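## Task

Cell is paused. Log: in earlier run 6616, plate F01 was thrown away but its lid was left sitting in LP2. Then the mover took lids off F07 (at N3, lid put in LP1), E07 (at N1, lid put in LP4) and E10 (at N2, lid put in LP3). The dispenser failed and the run stopped. Auto-recover put the LP3 lid on N2 and the LP4 lid on N1, then a watchdog halted it. Lids carry no marks, so ownership comes only from this log. Fit every plate with its own lid, seated fully, and then press CONTINUE. The plates and the leftover lid from run 6616 must stay where they began. If two or more plates sitting in nests lack lids, press CALL instead and leave all plates and lids as they began. Pressing RETRY, CONTINUE or SKIP fails the task if the gripper holds labware, if any plate at a nest is not seated in it, or if any lid there is not seated on a plate. Only results that stay in place without the robot count. Finish with the gripper open and away from the labware; contact with the panel housing, the CALL key or the needed key is allowed.

## Robot and tools

Robot: one four-axis plate mover (a vertical lift, shoulder, elbow, wrist yaw) with a two-finger gripper that always stays level; it cannot tilt. The commanded point, end_effector_position, is midway between the two rubber pads, roughly 2 to 3 cm back from the fingertips. Fingers point along the gripper's +x and close along its y. The fingertips never fully meet (minimum gap 0.066 m, maximum 0.140 m), so one finger can push a key while the other pushes a neighbouring one.

Scene frame: origin on the table surface under the arm base, +z up, +y to the left when looking along +x. Deck labels mark nests (N1, N2, N3) and lid parks (LP1 to LP4) in no fixed arrangement. The operator PANEL is on the robot's left (+y). Its keys, left to right when facing it: RETRY white, CONTINUE green, SKIP yellow, CALL blue. The first three are go keys; the job ends the moment one goes down. After CALL it ends when the robot stops. A key is pressed by pushing along its axis until it latches.

Tool execute_actions: argument actions is a list holding zero or one item. Empty list: just report the state. {"steps": n} alone: a wait, n up to 300 steps of 1/30 s, counted from the previous result. {"rows": [...], "steps": n}: n up to 15 (default 15); each row applies for one step, and the final row repeats if rows are fewer than steps. Optional pictures (true/false) controls whether camera images come back. A refused call does nothing to the robot.

A row is five numbers, each in [-1, 1]: dx, dy, dz, rz, opening. The first four are an offset, not a pose: they are in the gripper's own axes, measured from the gripper's measured pose in the latest result that showed it (before any such result in the scene, or for later calls in the same reply, from where the arm is when the action begins). Every row counts from that same base, not from the previous row. Scale: 1.0 equals 0.6 m for dx, dy, dz and 180 degrees for rz; rz turns from +x toward +y. Opening is absolute: +1 fully open, -1 closed. Because offsets start from a measured pose, repeating a small offset against something solid does not push further, but against something yielding it does. All-zero offsets pull the arm back to the base pose; they are not a pause.

Tool move: target is one such five-number row, offset from the same base; speed in m/s, 0.002 to 0.5, default 0.25 (turning up to twice that in rad/s). It drives a straight path lasting 0.5 to 10 s (cut off at 10 s) and does not avoid obstacles; the gripper may lag, stray, or overshoot the speed, especially with the arm nearly straight. Opening is sent at the start. Its result adds a move: line with the ending (done, off_target, moving, held, fault), active limits (paced: pose clipped; held: some steps blocked, after which motion may be sudden) and distance from target. Faster moves and targets set deeper past contact hit and press harder.

Tool wait: seconds 0 to 10, sends nothing new. Tool zoom_image: camera is cam_high or cam_wrist, region [x0, y0, x1, y1] in image pixels, at most 504 by 504; cam_high is 672x504, cam_wrist 504x504 fisheye. Tool finished_scene: scene number 1 or 2; ends that scene for good and starts the next.

Each control step the command is clipped to 70 mm and 16 degrees from the measured pose; after an action the arm only continues to the last clipped pose, so check the reported pose and send the rest. The simulation runs on while you compose a reply.

Results: state line gives end_effector_position (m) and end_effector_quat_wxyz in the scene frame, less accurate at long reach. Joint positions lists lift (m, 0 to 0.55), shoulder (-2 to 2), elbow (-2.8 to 2.8), wrist yaw (-12.566 to 12.566, rad), then pad gap (m). grip_measured reports finger opening on the command scale (may be offset by about 1 mm). To hold something, command about 0.04 below grip_measured; less for a gentler hold. Closing fully from open needs at least 0.6 s. "pose unreachable" means the clearance check altered or blocked a command; HELD marks steps where that happened. "Hand target" shows what the controller is now steering toward.

Cautions: keep the elbow more than 0.4 rad from 0 or the arm may fold and fault. Load limits: lift 53.4 N, shoulder 8.01 N m, elbow 4 N m, wrist yaw 1.33 N m, including held weight; reaching one stops the arm 10 s. Holding loads heats motors: MOTOR HOT from 85 °C, brakes at 100 °C (OVER-TEMPERATURE FAULT). Do not drop, slam or knock labware off the table; avoid hard pushes. Open the gripper and back off before pressing a go key, and verify every plate is seated in its nest and every lid seated on its plate.

Each tool is called as a command line: name --argument value for each argument, lists and objects as JSON in quotes; but a table of rows of numbers goes row by row, as --pt "numbers of a row", without its own name.

## Session

execute_actions --actions '[]'

Scene clock: 0.00 s of 6600.00 s.
end_effector_position=(+0.4349, +0.1966, +0.4286) grip_measured=+1.00 end_effector_quat_wxyz=(-0.512, -0.000, -0.000, +0.859)
Joint positions: [ 0.424  0.318 -2.143 -0.241  0.14 ]
Hand target: +0.435, +0.197, +0.429; -0.512, -0.000, -0.000, +0.859

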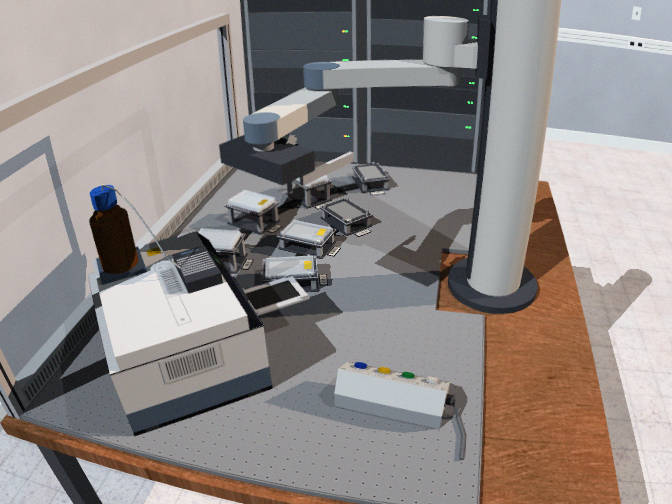

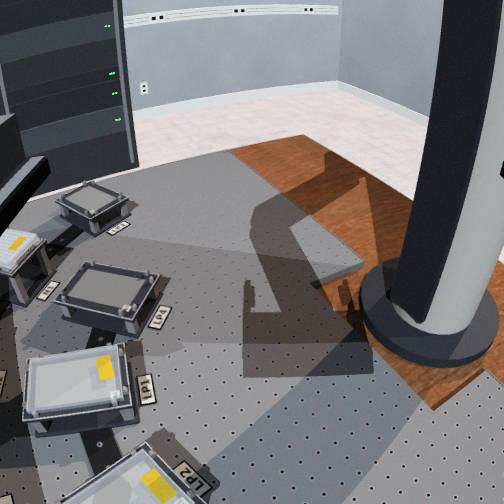

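zoom_image --camera "cam_high" --region '[170, 130, 420, 320]'

zoom_image --camera "cam_wrist" --region '[0, 160, 250, 504]'

Region (170, 130, 420, 320) of cam_high's 672x504 image, scaled by 2.016, with more detail than that image has; it fills the top 383 rows of this view, and the rest is white.

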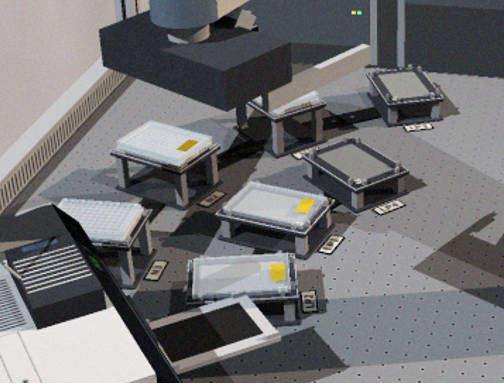

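Region (0, 160, 250, 504) of cam_wrist's 504x504 image, scaled by 1.465, with more detail than that image has; it fills the left 366 columns of this view, and the rest is white.

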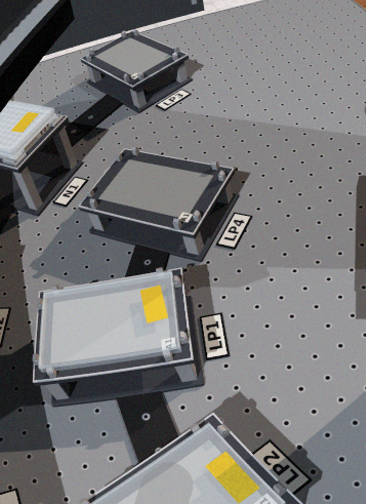

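move --target '[0.225, -0.077, 0, 0.658, 1]' --speed 0.4

Scene clock: 25.07 s of 6600.00 s.
end_effector_position=(+0.3300, +0.0999, +0.4286) grip_measured=+1.00 end_effector_quat_wxyz=(+1.000, +0.000, +0.000, +0.001)
Joint positions: [ 0.424  0.431 -0.359 -0.071  0.14 ]
Hand target: +0.330, +0.100, +0.429; +1.000, +0.000, +0.000, +0.001
Off the commanded pose: 0.000 m, 0 deg.
After step 90, 19.10 s passed at rest.
move: done

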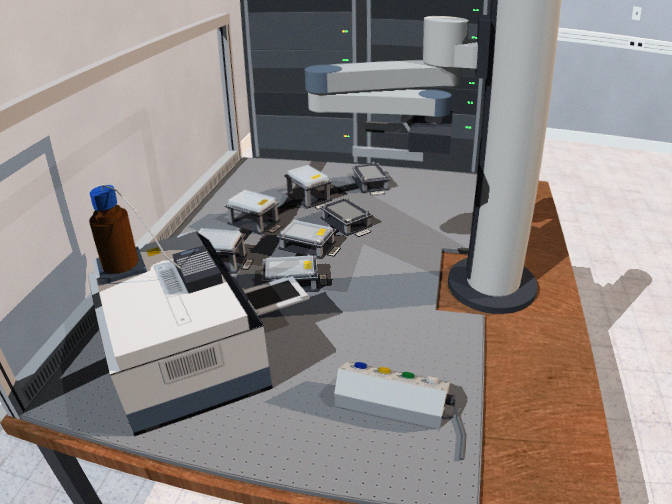

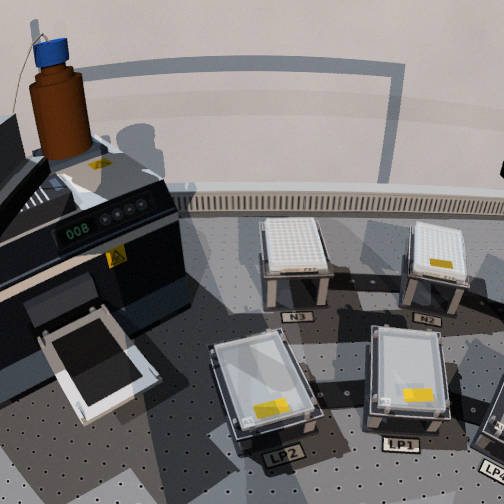

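move --target '[0.15, -0.1, -0.2, -0.1, 1]' --speed 0.3

Scene clock: 37.90 s of 6600.00 s.
end_effector_position=(+0.4203, +0.0399, +0.3086) grip_measured=+1.00 end_effector_quat_wxyz=(+0.988, +0.000, +0.000, -0.156)
Joint positions: [ 0.304 -0.392 -0.521  0.6    0.14 ]
Hand target: +0.420, +0.040, +0.309; +0.988, +0.000, +0.000, -0.156
Off the commanded pose: 0.000 m, 0 deg.
After step 90, 8.67 s passed at rest.
move: done

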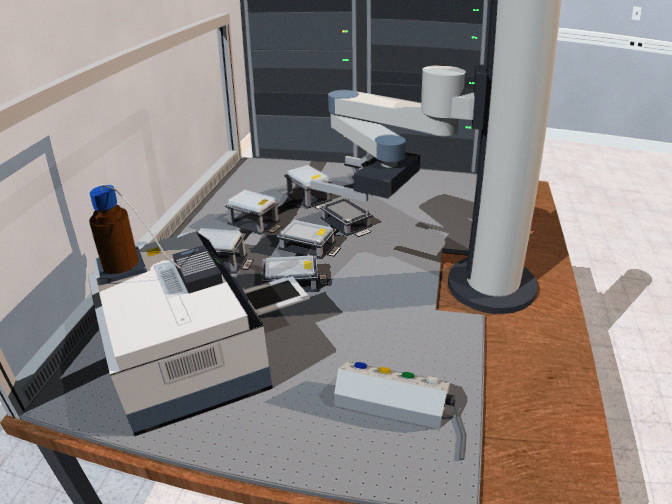

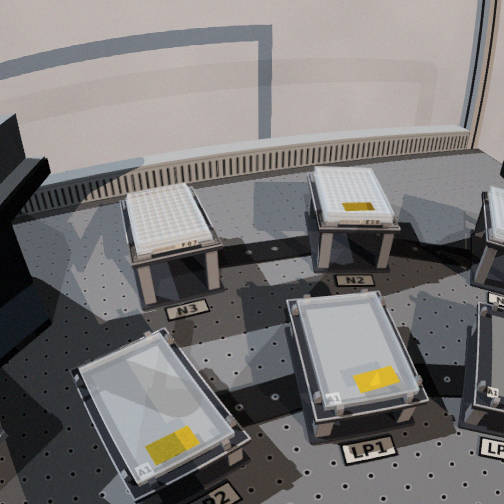

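zoom_image --camera "cam_wrist" --region '[100, 140, 504, 340]'

Region (100, 140, 504, 340) of cam_wrist's 504x504 image, scaled by 1.248, with more detail than that image has; it fills the top 250 rows of this view, and the rest is white.

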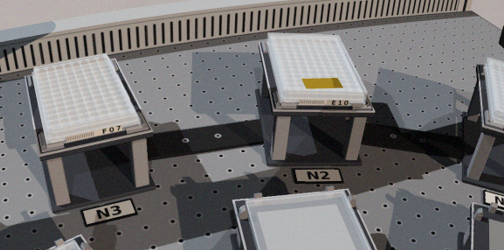

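move --target '[0.139, -0.16, -0.181, 0.016, 1]' --speed 0.3

Scene clock: 91.37 s of 6600.00 s.
end_effector_position=(+0.4701, -0.0774, +0.1999) grip_measured=+1.00 end_effector_quat_wxyz=(+0.991, +0.000, +0.000, -0.131)
Joint positions: [ 0.195 -1.275 -0.628  1.639  0.14 ]
Hand target: +0.470, -0.077, +0.200; +0.991, +0.000, +0.000, -0.131
Off the commanded pose: 0.000 m, 0 deg.
After step 90, 49.33 s passed at rest.
move: done

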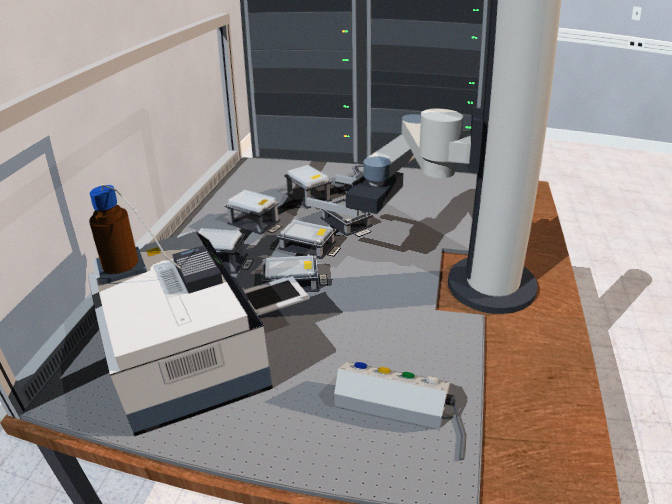

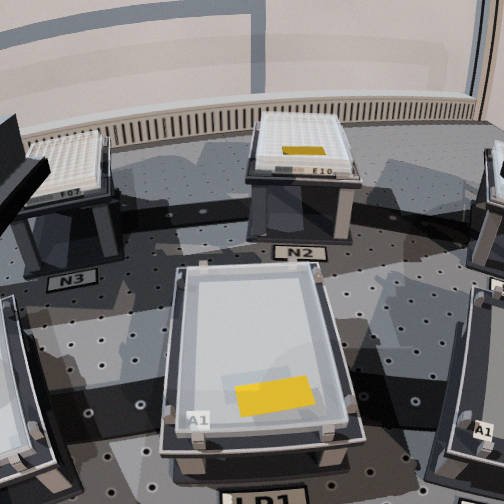

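zoom_image --camera "cam_wrist" --region '[140, 240, 392, 492]'

zoom_image --camera "cam_wrist" --region '[220, 90, 388, 258]'

Region (140, 240, 392, 492) of cam_wrist's 504x504 image, scaled by 2.000, with more detail than that image has.

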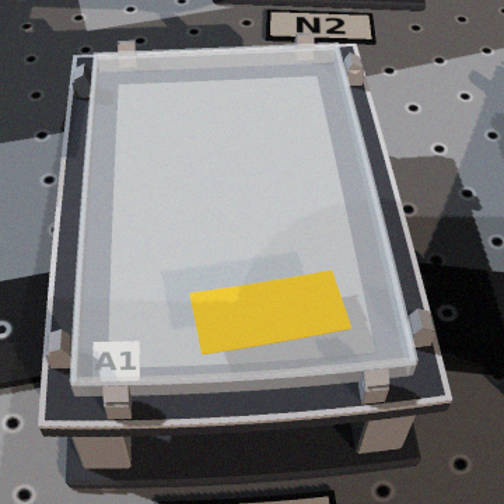

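Region (220, 90, 388, 258) of cam_wrist's 504x504 image, scaled by 3.000, with more detail than that image has.

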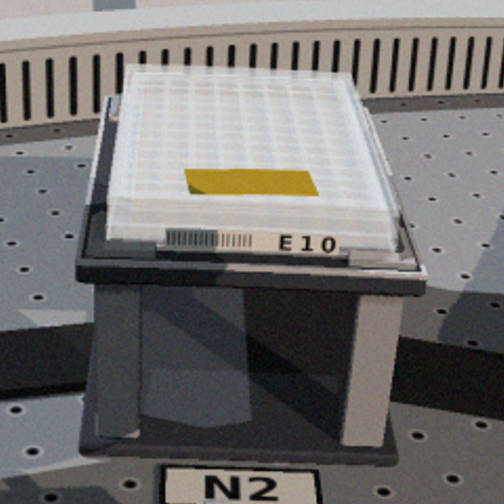

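move --target '[0.1417, 0.012, -0.14, 0.025, 0.6]' --speed 0.2

Scene clock: 109.47 s of 6600.00 s.
end_effector_position=(+0.5541, -0.0927, +0.1159) grip_measured=+0.60 end_effector_quat_wxyz=(+0.996, +0.000, +0.000, -0.093)
Joint positions: [ 0.111 -1.203 -0.995  2.012  0.125]
Hand target: +0.554, -0.093, +0.116; +0.996, +0.000, +0.000, -0.092
Off the commanded pose: 0.000 m, 0 deg.
After step 90, 14.13 s passed at rest.
move: done

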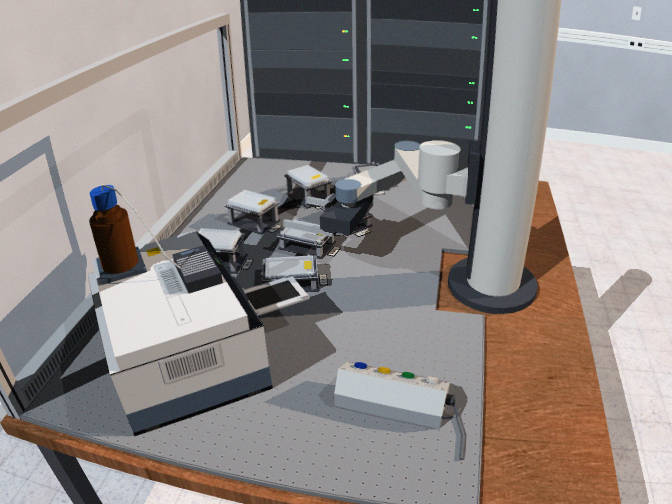

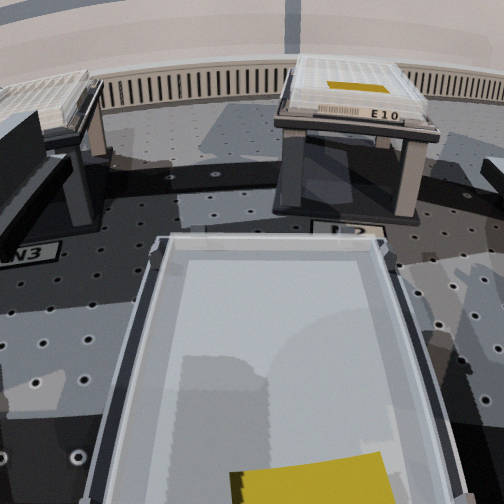

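zoom_image --camera "cam_wrist" --region '[0, 60, 240, 300]'

zoom_image --camera "cam_high" --region '[250, 170, 400, 280]'

Region (0, 60, 240, 300) of cam_wrist's 504x504 image, scaled by 2.100, with more detail than that image has.

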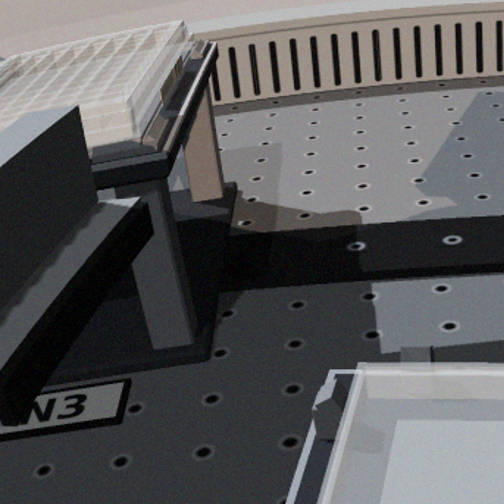

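Region (250, 170, 400, 280) of cam_high's 672x504 image, scaled by 3.360, with more detail than that image has; it fills the top 370 rows of this view, and the rest is white.

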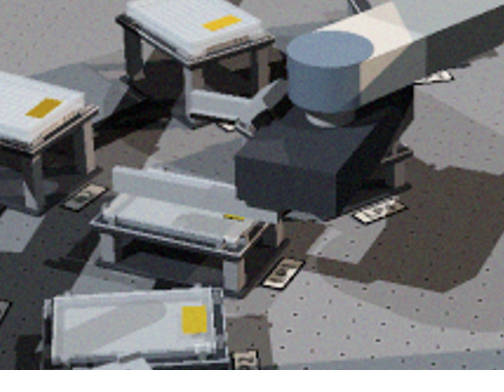

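move --target '[0, 0, -0.07, 0, 0.0]' --speed 0.1

Scene clock: 130.73 s of 6600.00 s.
end_effector_position=(+0.5541, -0.0927, +0.0739) grip_measured=+0.00 end_effector_quat_wxyz=(+0.996, +0.000, +0.000, -0.093)
Joint positions: [ 0.069 -1.203 -0.995  2.012  0.103]
Hand target: +0.554, -0.093, +0.074; +0.996, +0.000, +0.000, -0.093
Off the commanded pose: 0.000 m, 0 deg.
After step 90, 17.53 s passed at rest.
move: done

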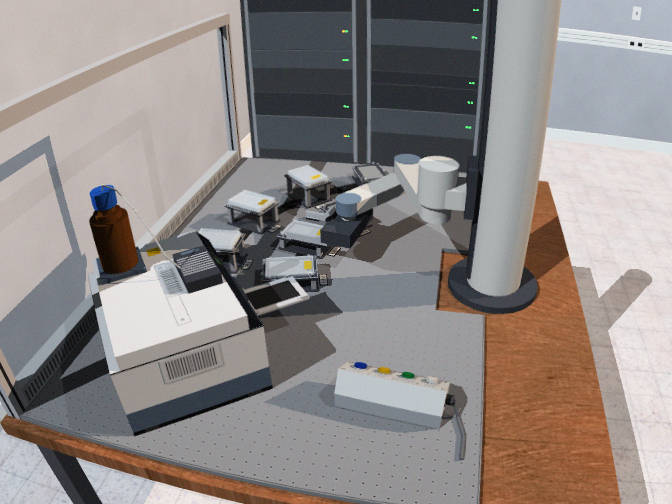

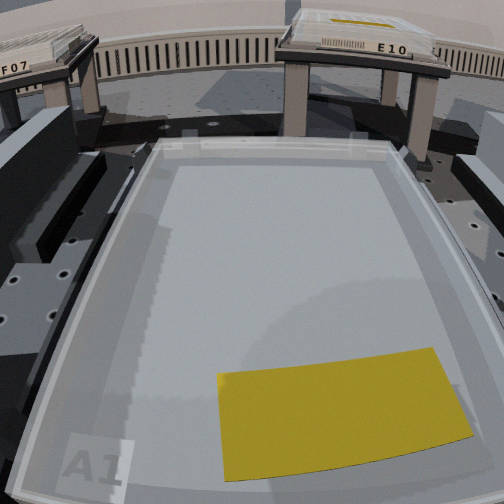

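move --target '[0, 0, -0.0217, 0, -0.2]' --speed 0.03

Scene clock: 142.87 s of 6600.00 s.
end_effector_position=(+0.5541, -0.0927, +0.0610) grip_measured=-0.20 end_effector_quat_wxyz=(+0.996, +0.000, +0.000, -0.093)
Joint positions: [ 0.056 -1.203 -0.995  2.012  0.096]
Hand target: +0.554, -0.093, +0.061; +0.996, +0.000, +0.000, -0.093
Off the commanded pose: 0.000 m, 0 deg.
After step 90, 8.43 s passed at rest.
move: done

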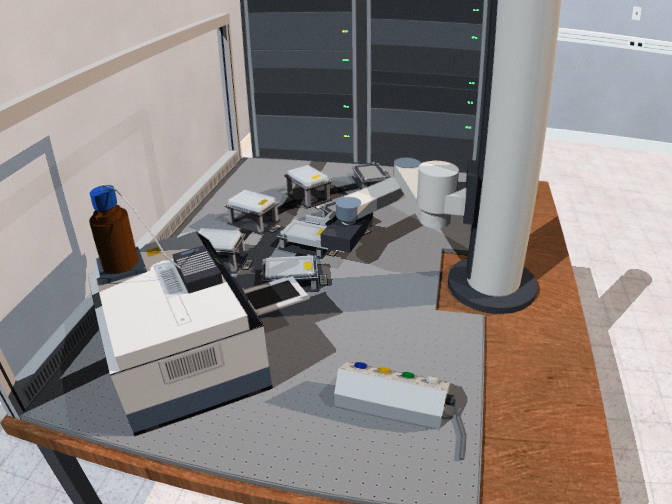

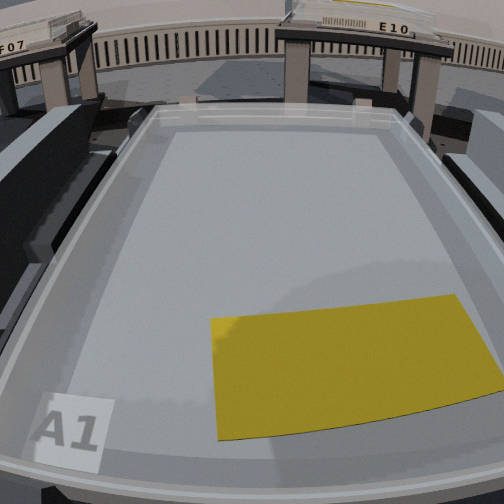

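execute_actions --actions '[{"rows": [[0,0,0,0,-0.24],[0,0,0,0,-0.27],[0,0,0,0,-0.30],[0,0,0,0,-0.33],[0,0,0,0,-0.36],[0,0,0,0,-0.38],[0,0,0,0,-0.40],[0,0,0,0,-0.42],[0,0,0,0,-0.44],[0,0,0,0,-0.46],[0,0,0,0,-0.475],[0,0,0,0,-0.49],[0,0,0,0,-0.50],[0,0,0,0,-0.51],[0,0,0,0,-0.52]]}]'

Scene clock: 148.53 s of 6600.00 s.
end_effector_position=(+0.5540, -0.0917, +0.0610) grip_measured=-0.46 end_effector_quat_wxyz=(+0.996, +0.000, +0.000, -0.090)
Joint positions: [ 0.056 -1.202 -0.994  2.015  0.086]
Hand target: +0.554, -0.093, +0.061; +0.996, +0.000, +0.000, -0.093
Off the commanded pose: 0.001 m, 0 deg.
Steps of this call (steps 1 to 90: nothing new was sent; then 2.17 s passed at rest; steps 91 to 105: all 15 steps of this action). Readings (end_effector_position):
91: (+0.5541, -0.0927, +0.0610)
92: (+0.5541, -0.0927, +0.0610)
94: (+0.5541, -0.0927, +0.0610)
98: (+0.5541, -0.0926, +0.0610)
105: the state above

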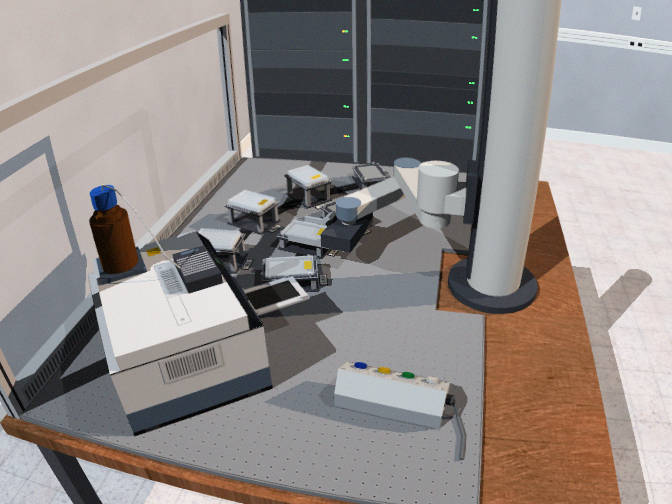

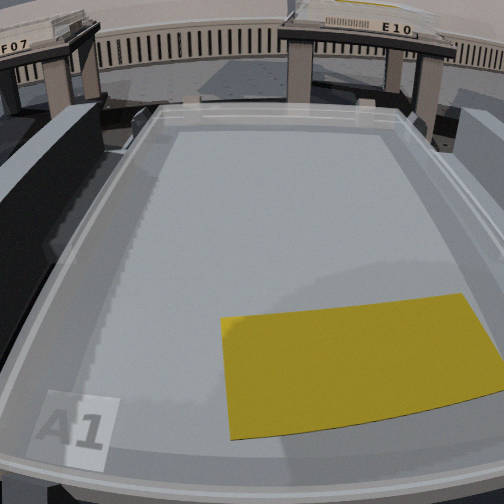

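Gripper got pushed ~1 mm left; re-zero there and settle the grip.

execute_actions --actions '[{"rows": [[0,0.001,0,0,-0.52]], "steps": 10}]' --pictures false

Scene clock: 151.53 s of 6600.00 s.
end_effector_position=(+0.5542, -0.0910, +0.0610) grip_measured=-0.46 end_effector_quat_wxyz=(+0.996, +0.000, +0.000, -0.090)
Joint positions: [ 0.056 -1.2   -0.993  2.013  0.086]
Hand target: +0.554, -0.091, +0.061; +0.996, +0.000, +0.000, -0.090
Off the commanded pose: 0.000 m, 0 deg.
Steps of this call (steps 1 to 80: nothing new was sent; steps 81 to 90: all 10 steps of this action). Readings (end_effector_position):
81: (+0.5541, -0.0917, +0.0610)
82: (+0.5542, -0.0909, +0.0610)
84: (+0.5542, -0.0910, +0.0610)
88: (+0.5542, -0.0910, +0.0610)
90: the state above

move --target '[0, 0, 0.19, 0, -0.51]' --speed 0.12

Scene clock: 155.27 s of 6600.00 s.
end_effector_position=(+0.5542, -0.0910, +0.1750) grip_measured=-0.46 end_effector_quat_wxyz=(+0.996, +0.000, +0.000, -0.090)
Joint positions: [ 0.17  -1.2   -0.993  2.013  0.086]
Hand target: +0.554, -0.091, +0.175; +0.996, +0.000, +0.000, -0.090
Off the commanded pose: 0.000 m, 0 deg.
move: done

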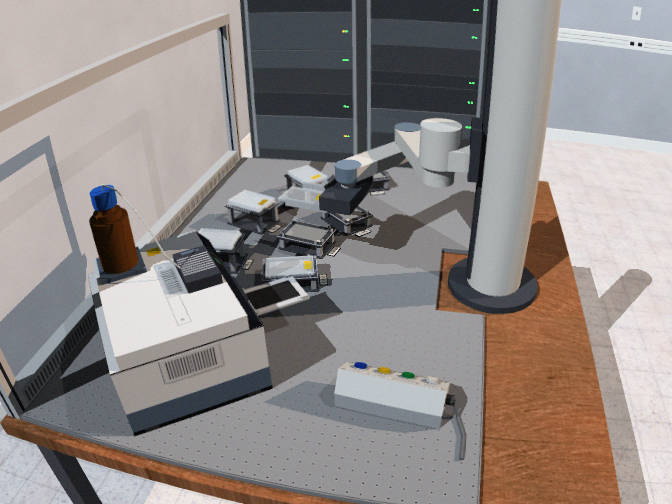

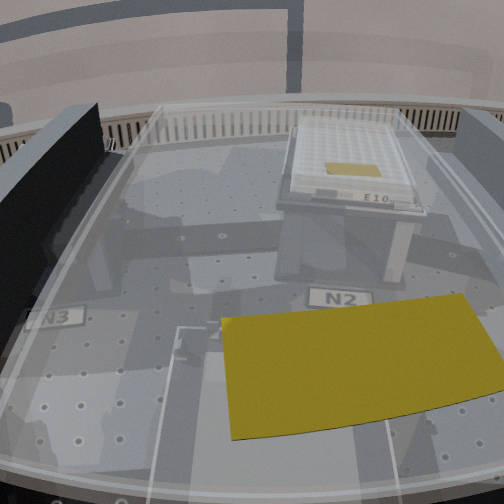

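move --target '[0.1995, 0.2633, 0, 0.0933, -0.51]' --speed 0.2

Scene clock: 170.07 s of 6600.00 s.
end_effector_position=(+0.7002, +0.0432, +0.1750) grip_measured=-0.46 end_effector_quat_wxyz=(+0.998, +0.000, +0.000, +0.056)
Joint positions: [ 0.17  -0.594 -1.674  2.38   0.086]
Hand target: +0.700, +0.043, +0.175; +0.998, +0.000, +0.000, +0.056
Off the commanded pose: 0.000 m, 0 deg.
After step 90, 10.40 s passed at rest.
move: done

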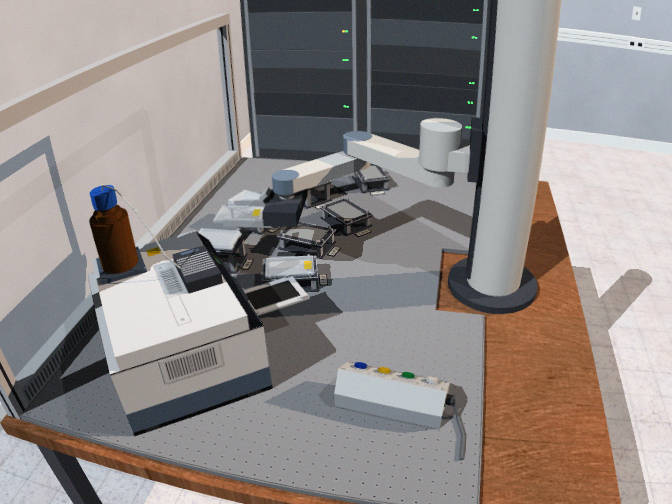

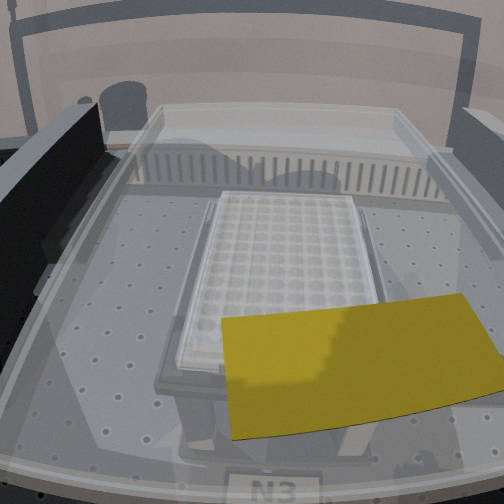

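zoom_image --camera "cam_wrist" --region '[140, 170, 420, 410]'

Region (140, 170, 420, 410) of cam_wrist's 504x504 image, scaled by 1.800, with more detail than that image has; it fills the top 432 rows of this view, and the rest is white.

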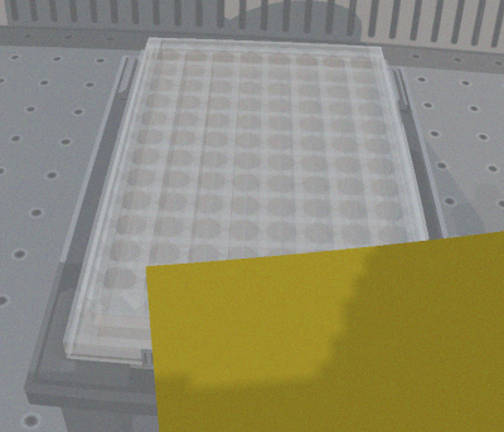

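move --target '[0.13, -0.009, -0.08, -0.0128, -0.51]' --speed 0.1

Scene clock: 193.93 s of 6600.00 s.
end_effector_position=(+0.7782, +0.0466, +0.1270) grip_measured=-0.46 end_effector_quat_wxyz=(+0.999, +0.000, +0.000, +0.036)
Joint positions: [ 0.122 -0.348 -2.211  2.632  0.086]
Hand target: +0.778, +0.047, +0.127; +0.999, +0.000, +0.000, +0.036
Off the commanded pose: 0.000 m, 0 deg.
After step 90, 19.63 s passed at rest.
move: done

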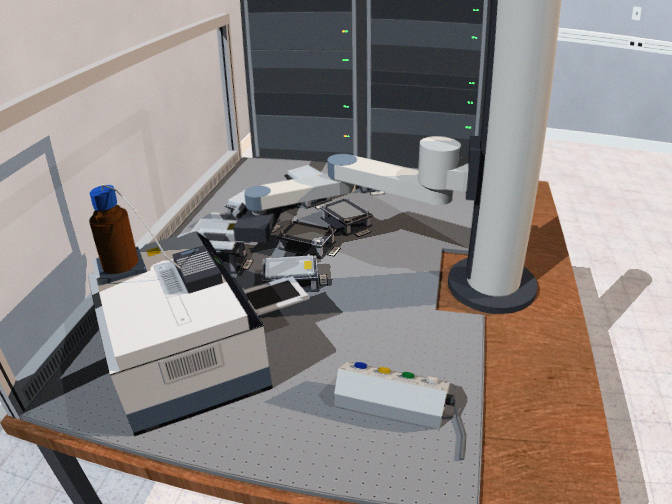

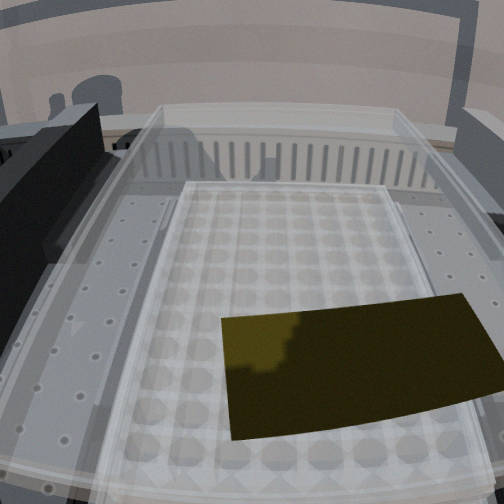

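zoom_image --camera "cam_wrist" --region '[120, 80, 460, 300]'

Region (120, 80, 460, 300) of cam_wrist's 504x504 image, scaled by 1.482, with more detail than that image has; it fills the top 326 rows of this view, and the rest is white.

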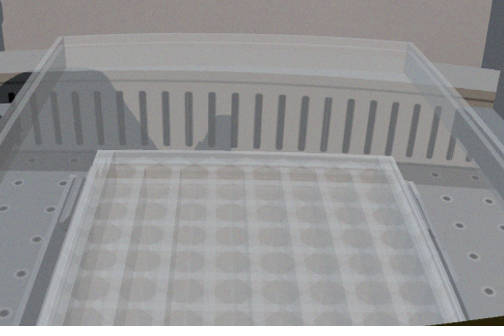

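move --target '[0, -0.0045, -0.027, 0, -0.51]' --speed 0.04

zoom_image --camera "cam_wrist" --region '[120, 80, 460, 300]'

Scene clock: 208.37 s of 6600.00 s.
end_effector_position=(+0.7784, +0.0439, +0.1107) grip_measured=-0.46 end_effector_quat_wxyz=(+0.999, +0.000, +0.000, +0.036)
Joint positions: [ 0.106 -0.354 -2.211  2.637  0.086]
Hand target: +0.778, +0.044, +0.111; +0.999, +0.000, +0.000, +0.036
Off the commanded pose: 0.000 m, 0 deg.
After step 90, 10.73 s passed at rest.
move: done

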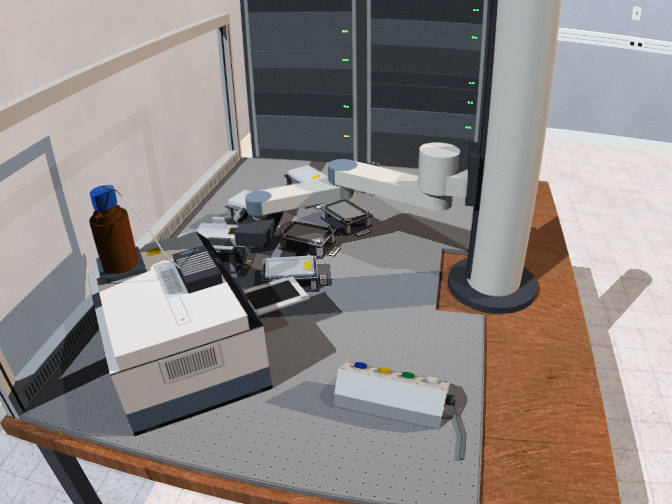

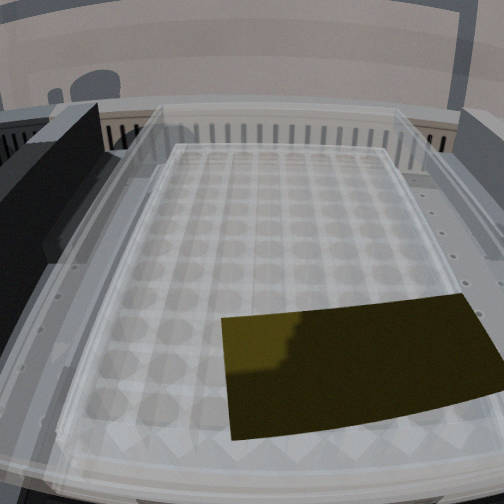

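Region (120, 80, 460, 300) of cam_wrist's 504x504 image, scaled by 1.482, with more detail than that image has; it fills the top 326 rows of this view, and the rest is white.

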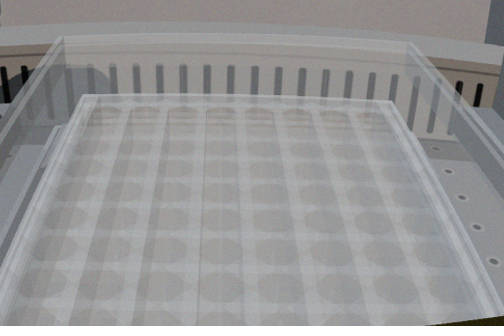

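zoom_image --camera "cam_wrist" --region '[0, 330, 300, 504]'

zoom_image --camera "cam_high" --region '[170, 180, 300, 280]'

Region (0, 330, 300, 504) of cam_wrist's 504x504 image, scaled by 1.680, with more detail than that image has; it fills the top 292 rows of this view, and the rest is white.

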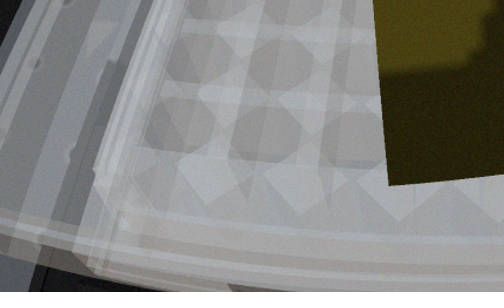

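Region (170, 180, 300, 280) of cam_high's 672x504 image, scaled by 3.877, with more detail than that image has; it fills the top 388 rows of this view, and the rest is white.

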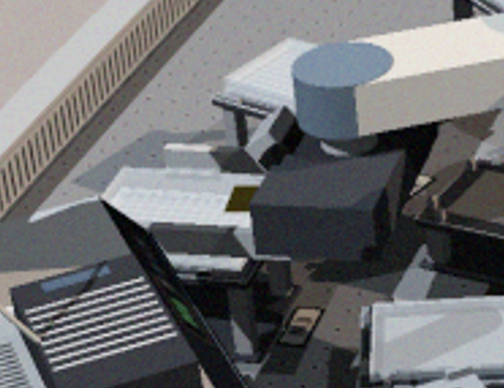

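move --target '[0.01, 0, -0.01, 0, -0.51]' --speed 0.02

zoom_image --camera "cam_wrist" --region '[120, 80, 460, 300]'

zoom_image --camera "cam_wrist" --region '[0, 330, 300, 504]'

Scene clock: 231.17 s of 6600.00 s.
end_effector_position=(+0.7844, +0.0442, +0.1047) grip_measured=-0.46 end_effector_quat_wxyz=(+0.999, +0.000, +0.000, +0.036)
Joint positions: [ 0.1   -0.33  -2.264  2.666  0.086]
Hand target: +0.784, +0.044, +0.105; +0.999, +0.000, +0.000, +0.036
Off the commanded pose: 0.000 m, 0 deg.
After step 90, 19.10 s passed at rest.
move: done

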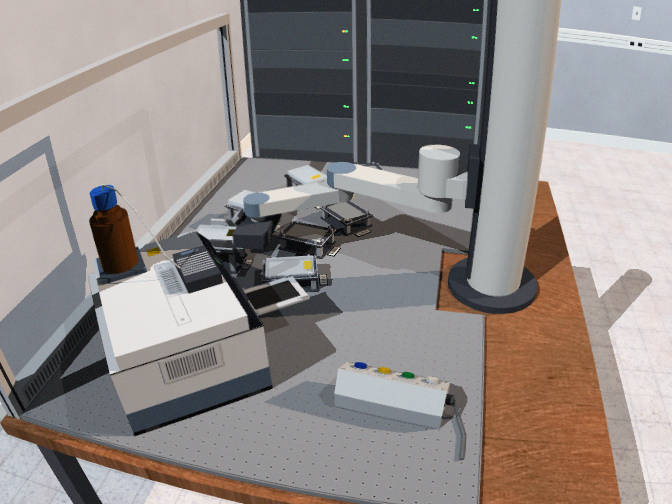

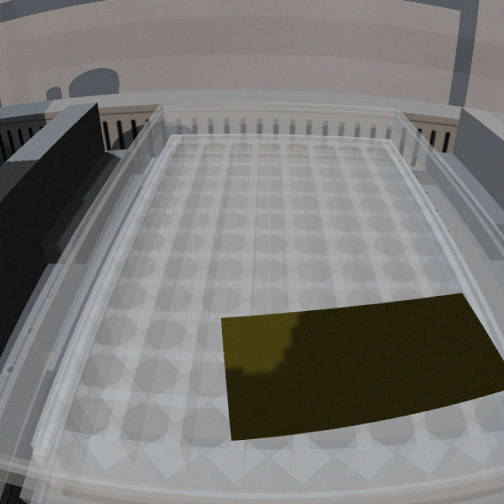

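Region (120, 80, 460, 300) of cam_wrist's 504x504 image, scaled by 1.482, with more detail than that image has; it fills the top 326 rows of this view, and the rest is white.

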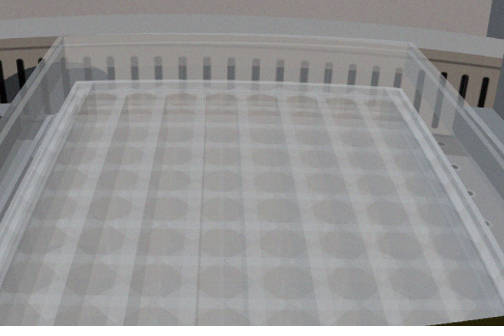

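Region (0, 330, 300, 504) of cam_wrist's 504x504 image, scaled by 1.680, with more detail than that image has; it fills the top 292 rows of this view, and the rest is white.

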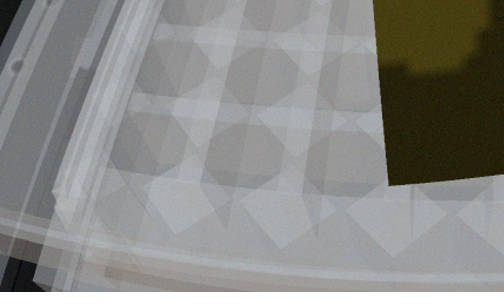

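move --target '[0, -0.0012, -0.003, 0, -0.51]' --speed 0.01

zoom_image --camera "cam_wrist" --region '[120, 90, 240, 190]'

zoom_image --camera "cam_wrist" --region '[330, 90, 450, 190]'

Scene clock: 241.63 s of 6600.00 s.
end_effector_position=(+0.7845, +0.0436, +0.1029) grip_measured=-0.46 end_effector_quat_wxyz=(+0.999, +0.000, +0.000, +0.036)
Joint positions: [ 0.098 -0.332 -2.264  2.667  0.086]
Hand target: +0.784, +0.043, +0.103; +0.999, +0.000, +0.000, +0.036
Off the commanded pose: 0.000 m, 0 deg.
After step 90, 6.77 s passed at rest.
move: done

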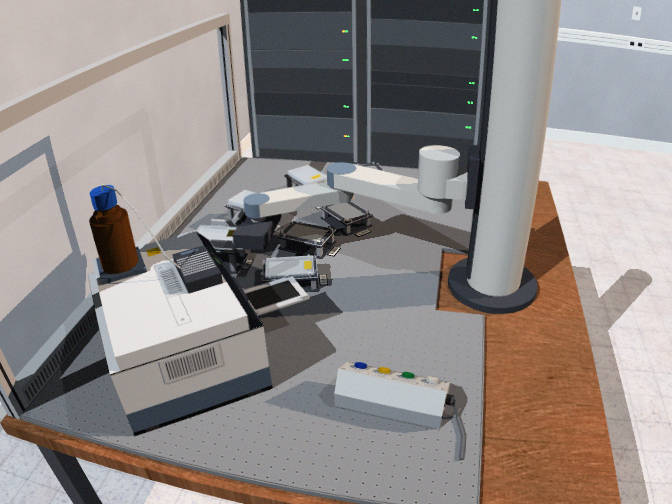

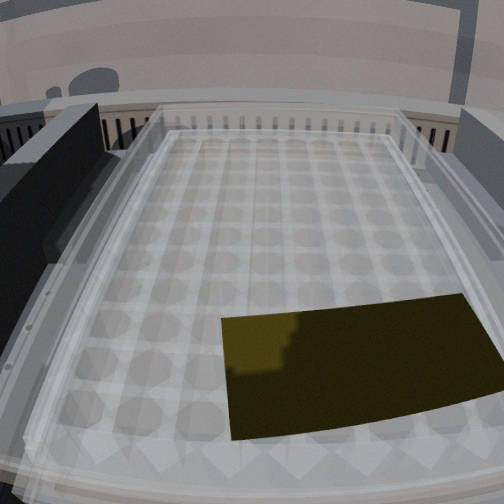

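Region (120, 90, 240, 190) of cam_wrist's 504x504 image, scaled by 4.200, with more detail than that image has.

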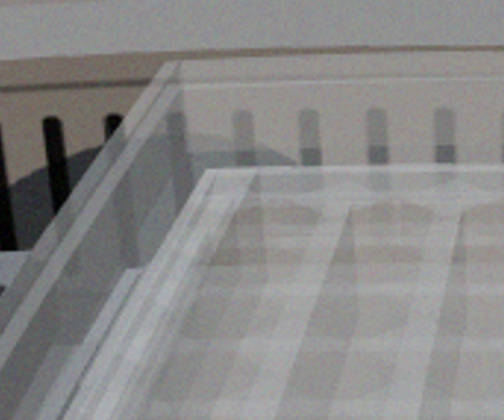

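Region (330, 90, 450, 190) of cam_wrist's 504x504 image, scaled by 4.200, with more detail than that image has.

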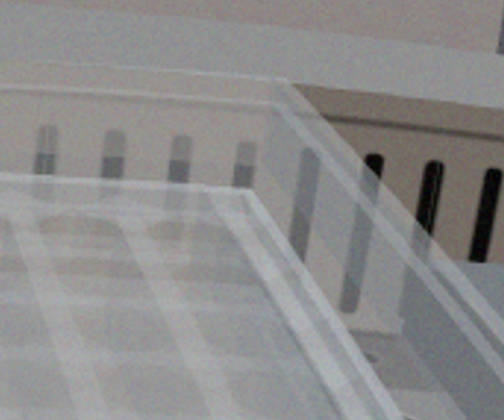

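move --target '[0, 0, -0.007, 0, -0.51]' --speed 0.008

zoom_image --camera "cam_wrist" --region '[120, 80, 460, 300]'

zoom_image --camera "cam_wrist" --region '[0, 330, 300, 504]'

Scene clock: 246.43 s of 6600.00 s.
end_effector_position=(+0.7844, +0.0439, +0.0988) grip_measured=-0.46 end_effector_quat_wxyz=(+0.999, +0.000, +0.000, +0.036)
Joint positions: [ 0.094 -0.331 -2.263  2.667  0.086]
Hand target: +0.784, +0.044, +0.099; +0.999, +0.000, +0.000, +0.036
Off the commanded pose: 0.000 m, 0 deg.
After step 90, 1.07 s passed at rest.
move: done

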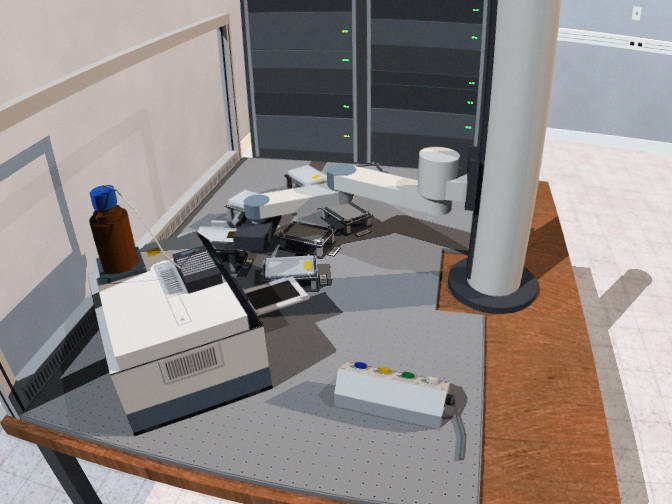

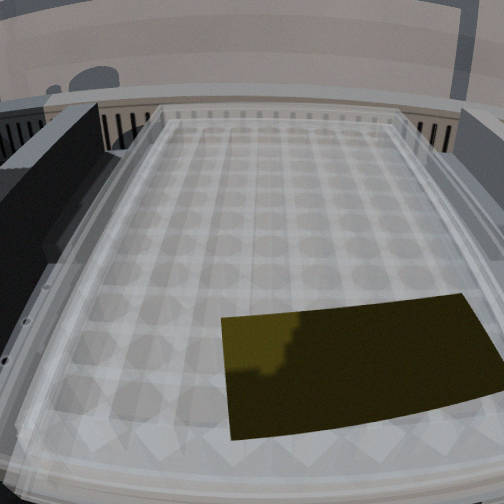

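Region (120, 80, 460, 300) of cam_wrist's 504x504 image, scaled by 1.482, with more detail than that image has; it fills the top 326 rows of this view, and the rest is white.

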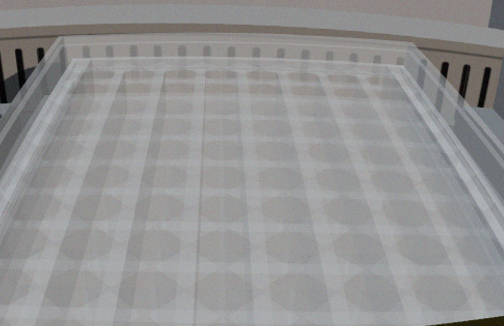

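Region (0, 330, 300, 504) of cam_wrist's 504x504 image, scaled by 1.680, with more detail than that image has; it fills the top 292 rows of this view, and the rest is white.

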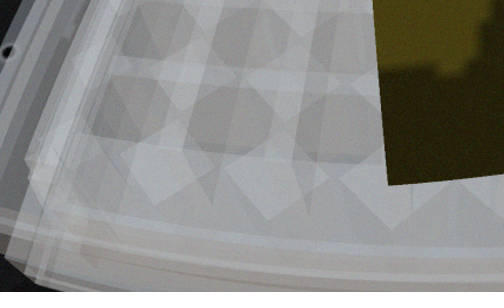

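move --target '[0, 0.0003, -0.005, 0, -0.51]' --speed 0.008

execute_actions --actions '[{"rows": [[0,0,0,0,-0.47],[0,0,0,0,-0.45],[0,0,0,0,-0.43],[0,0,0,0,-0.40],[0,0,0,0,-0.35],[0,0,0,0,-0.3],[0,0,0,0,-0.2],[0,0,0,0,-0.1],[0,0,0,0,0.0]]}]'

Scene clock: 252.73 s of 6600.00 s.
end_effector_position=(+0.7844, +0.0444, +0.0958) grip_measured=-0.46 end_effector_quat_wxyz=(+0.999, +0.000, +0.000, +0.037)
Joint positions: [ 0.091 -0.33  -2.263  2.667  0.086]
Hand target: +0.784, +0.044, +0.096; +0.999, +0.000, +0.000, +0.036
Off the commanded pose: 0.000 m, 0 deg.
After step 90, 2.60 s passed at rest.
move: done

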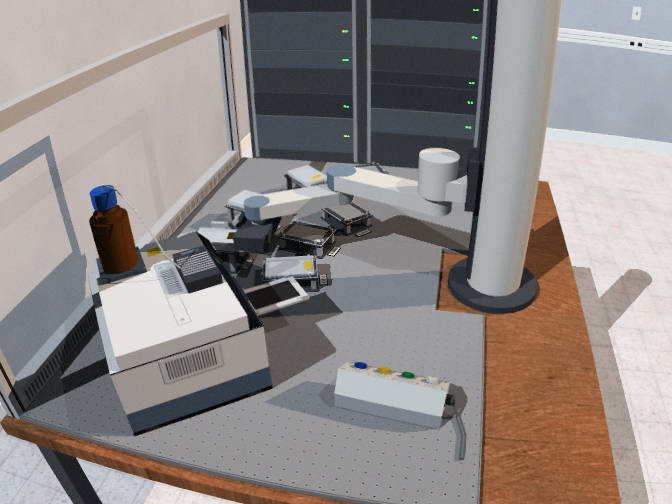

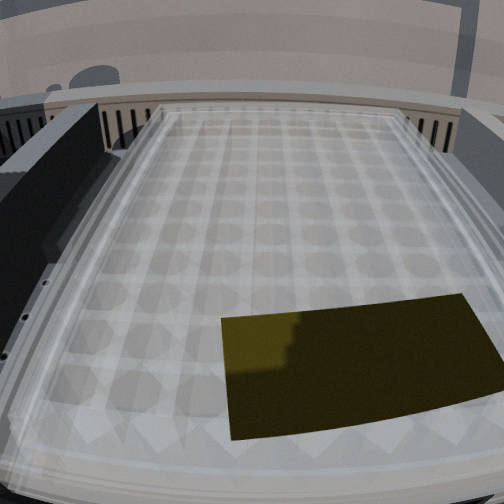

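Scene clock: 253.23 s of 6600.00 s.
end_effector_position=(+0.7844, +0.0444, +0.0959) grip_measured=+0.00 end_effector_quat_wxyz=(+0.999, +0.000, +0.000, +0.037)
Joint positions: [ 0.091 -0.33  -2.263  2.667  0.103]
Hand target: +0.784, +0.044, +0.096; +0.999, +0.000, +0.000, +0.037
Off the commanded pose: 0.000 m, 0 deg.
Steps of this call (steps 1 to 15: all 15 steps of this action). Readings (end_effector_position):
1: (+0.7844, +0.0444, +0.0958)
2: (+0.7844, +0.0444, +0.0959)
4: (+0.7844, +0.0444, +0.0959)
8: (+0.7844, +0.0444, +0.0959)
15: the state above

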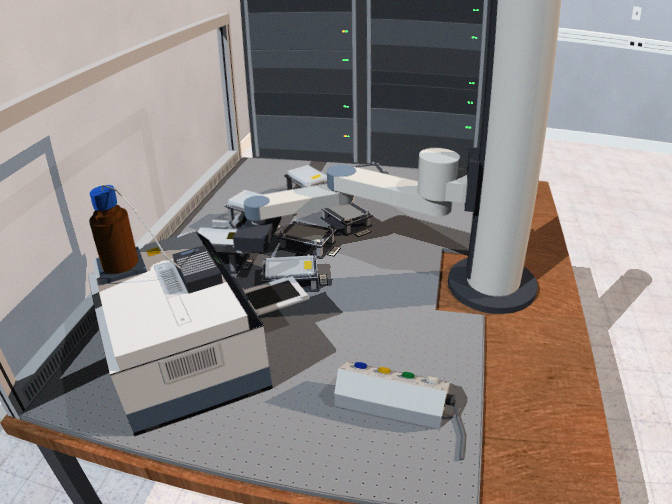

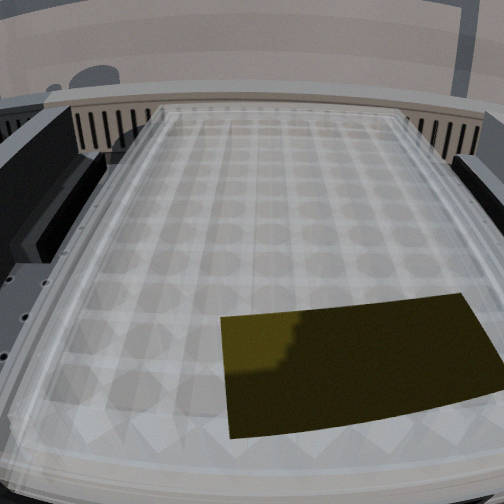

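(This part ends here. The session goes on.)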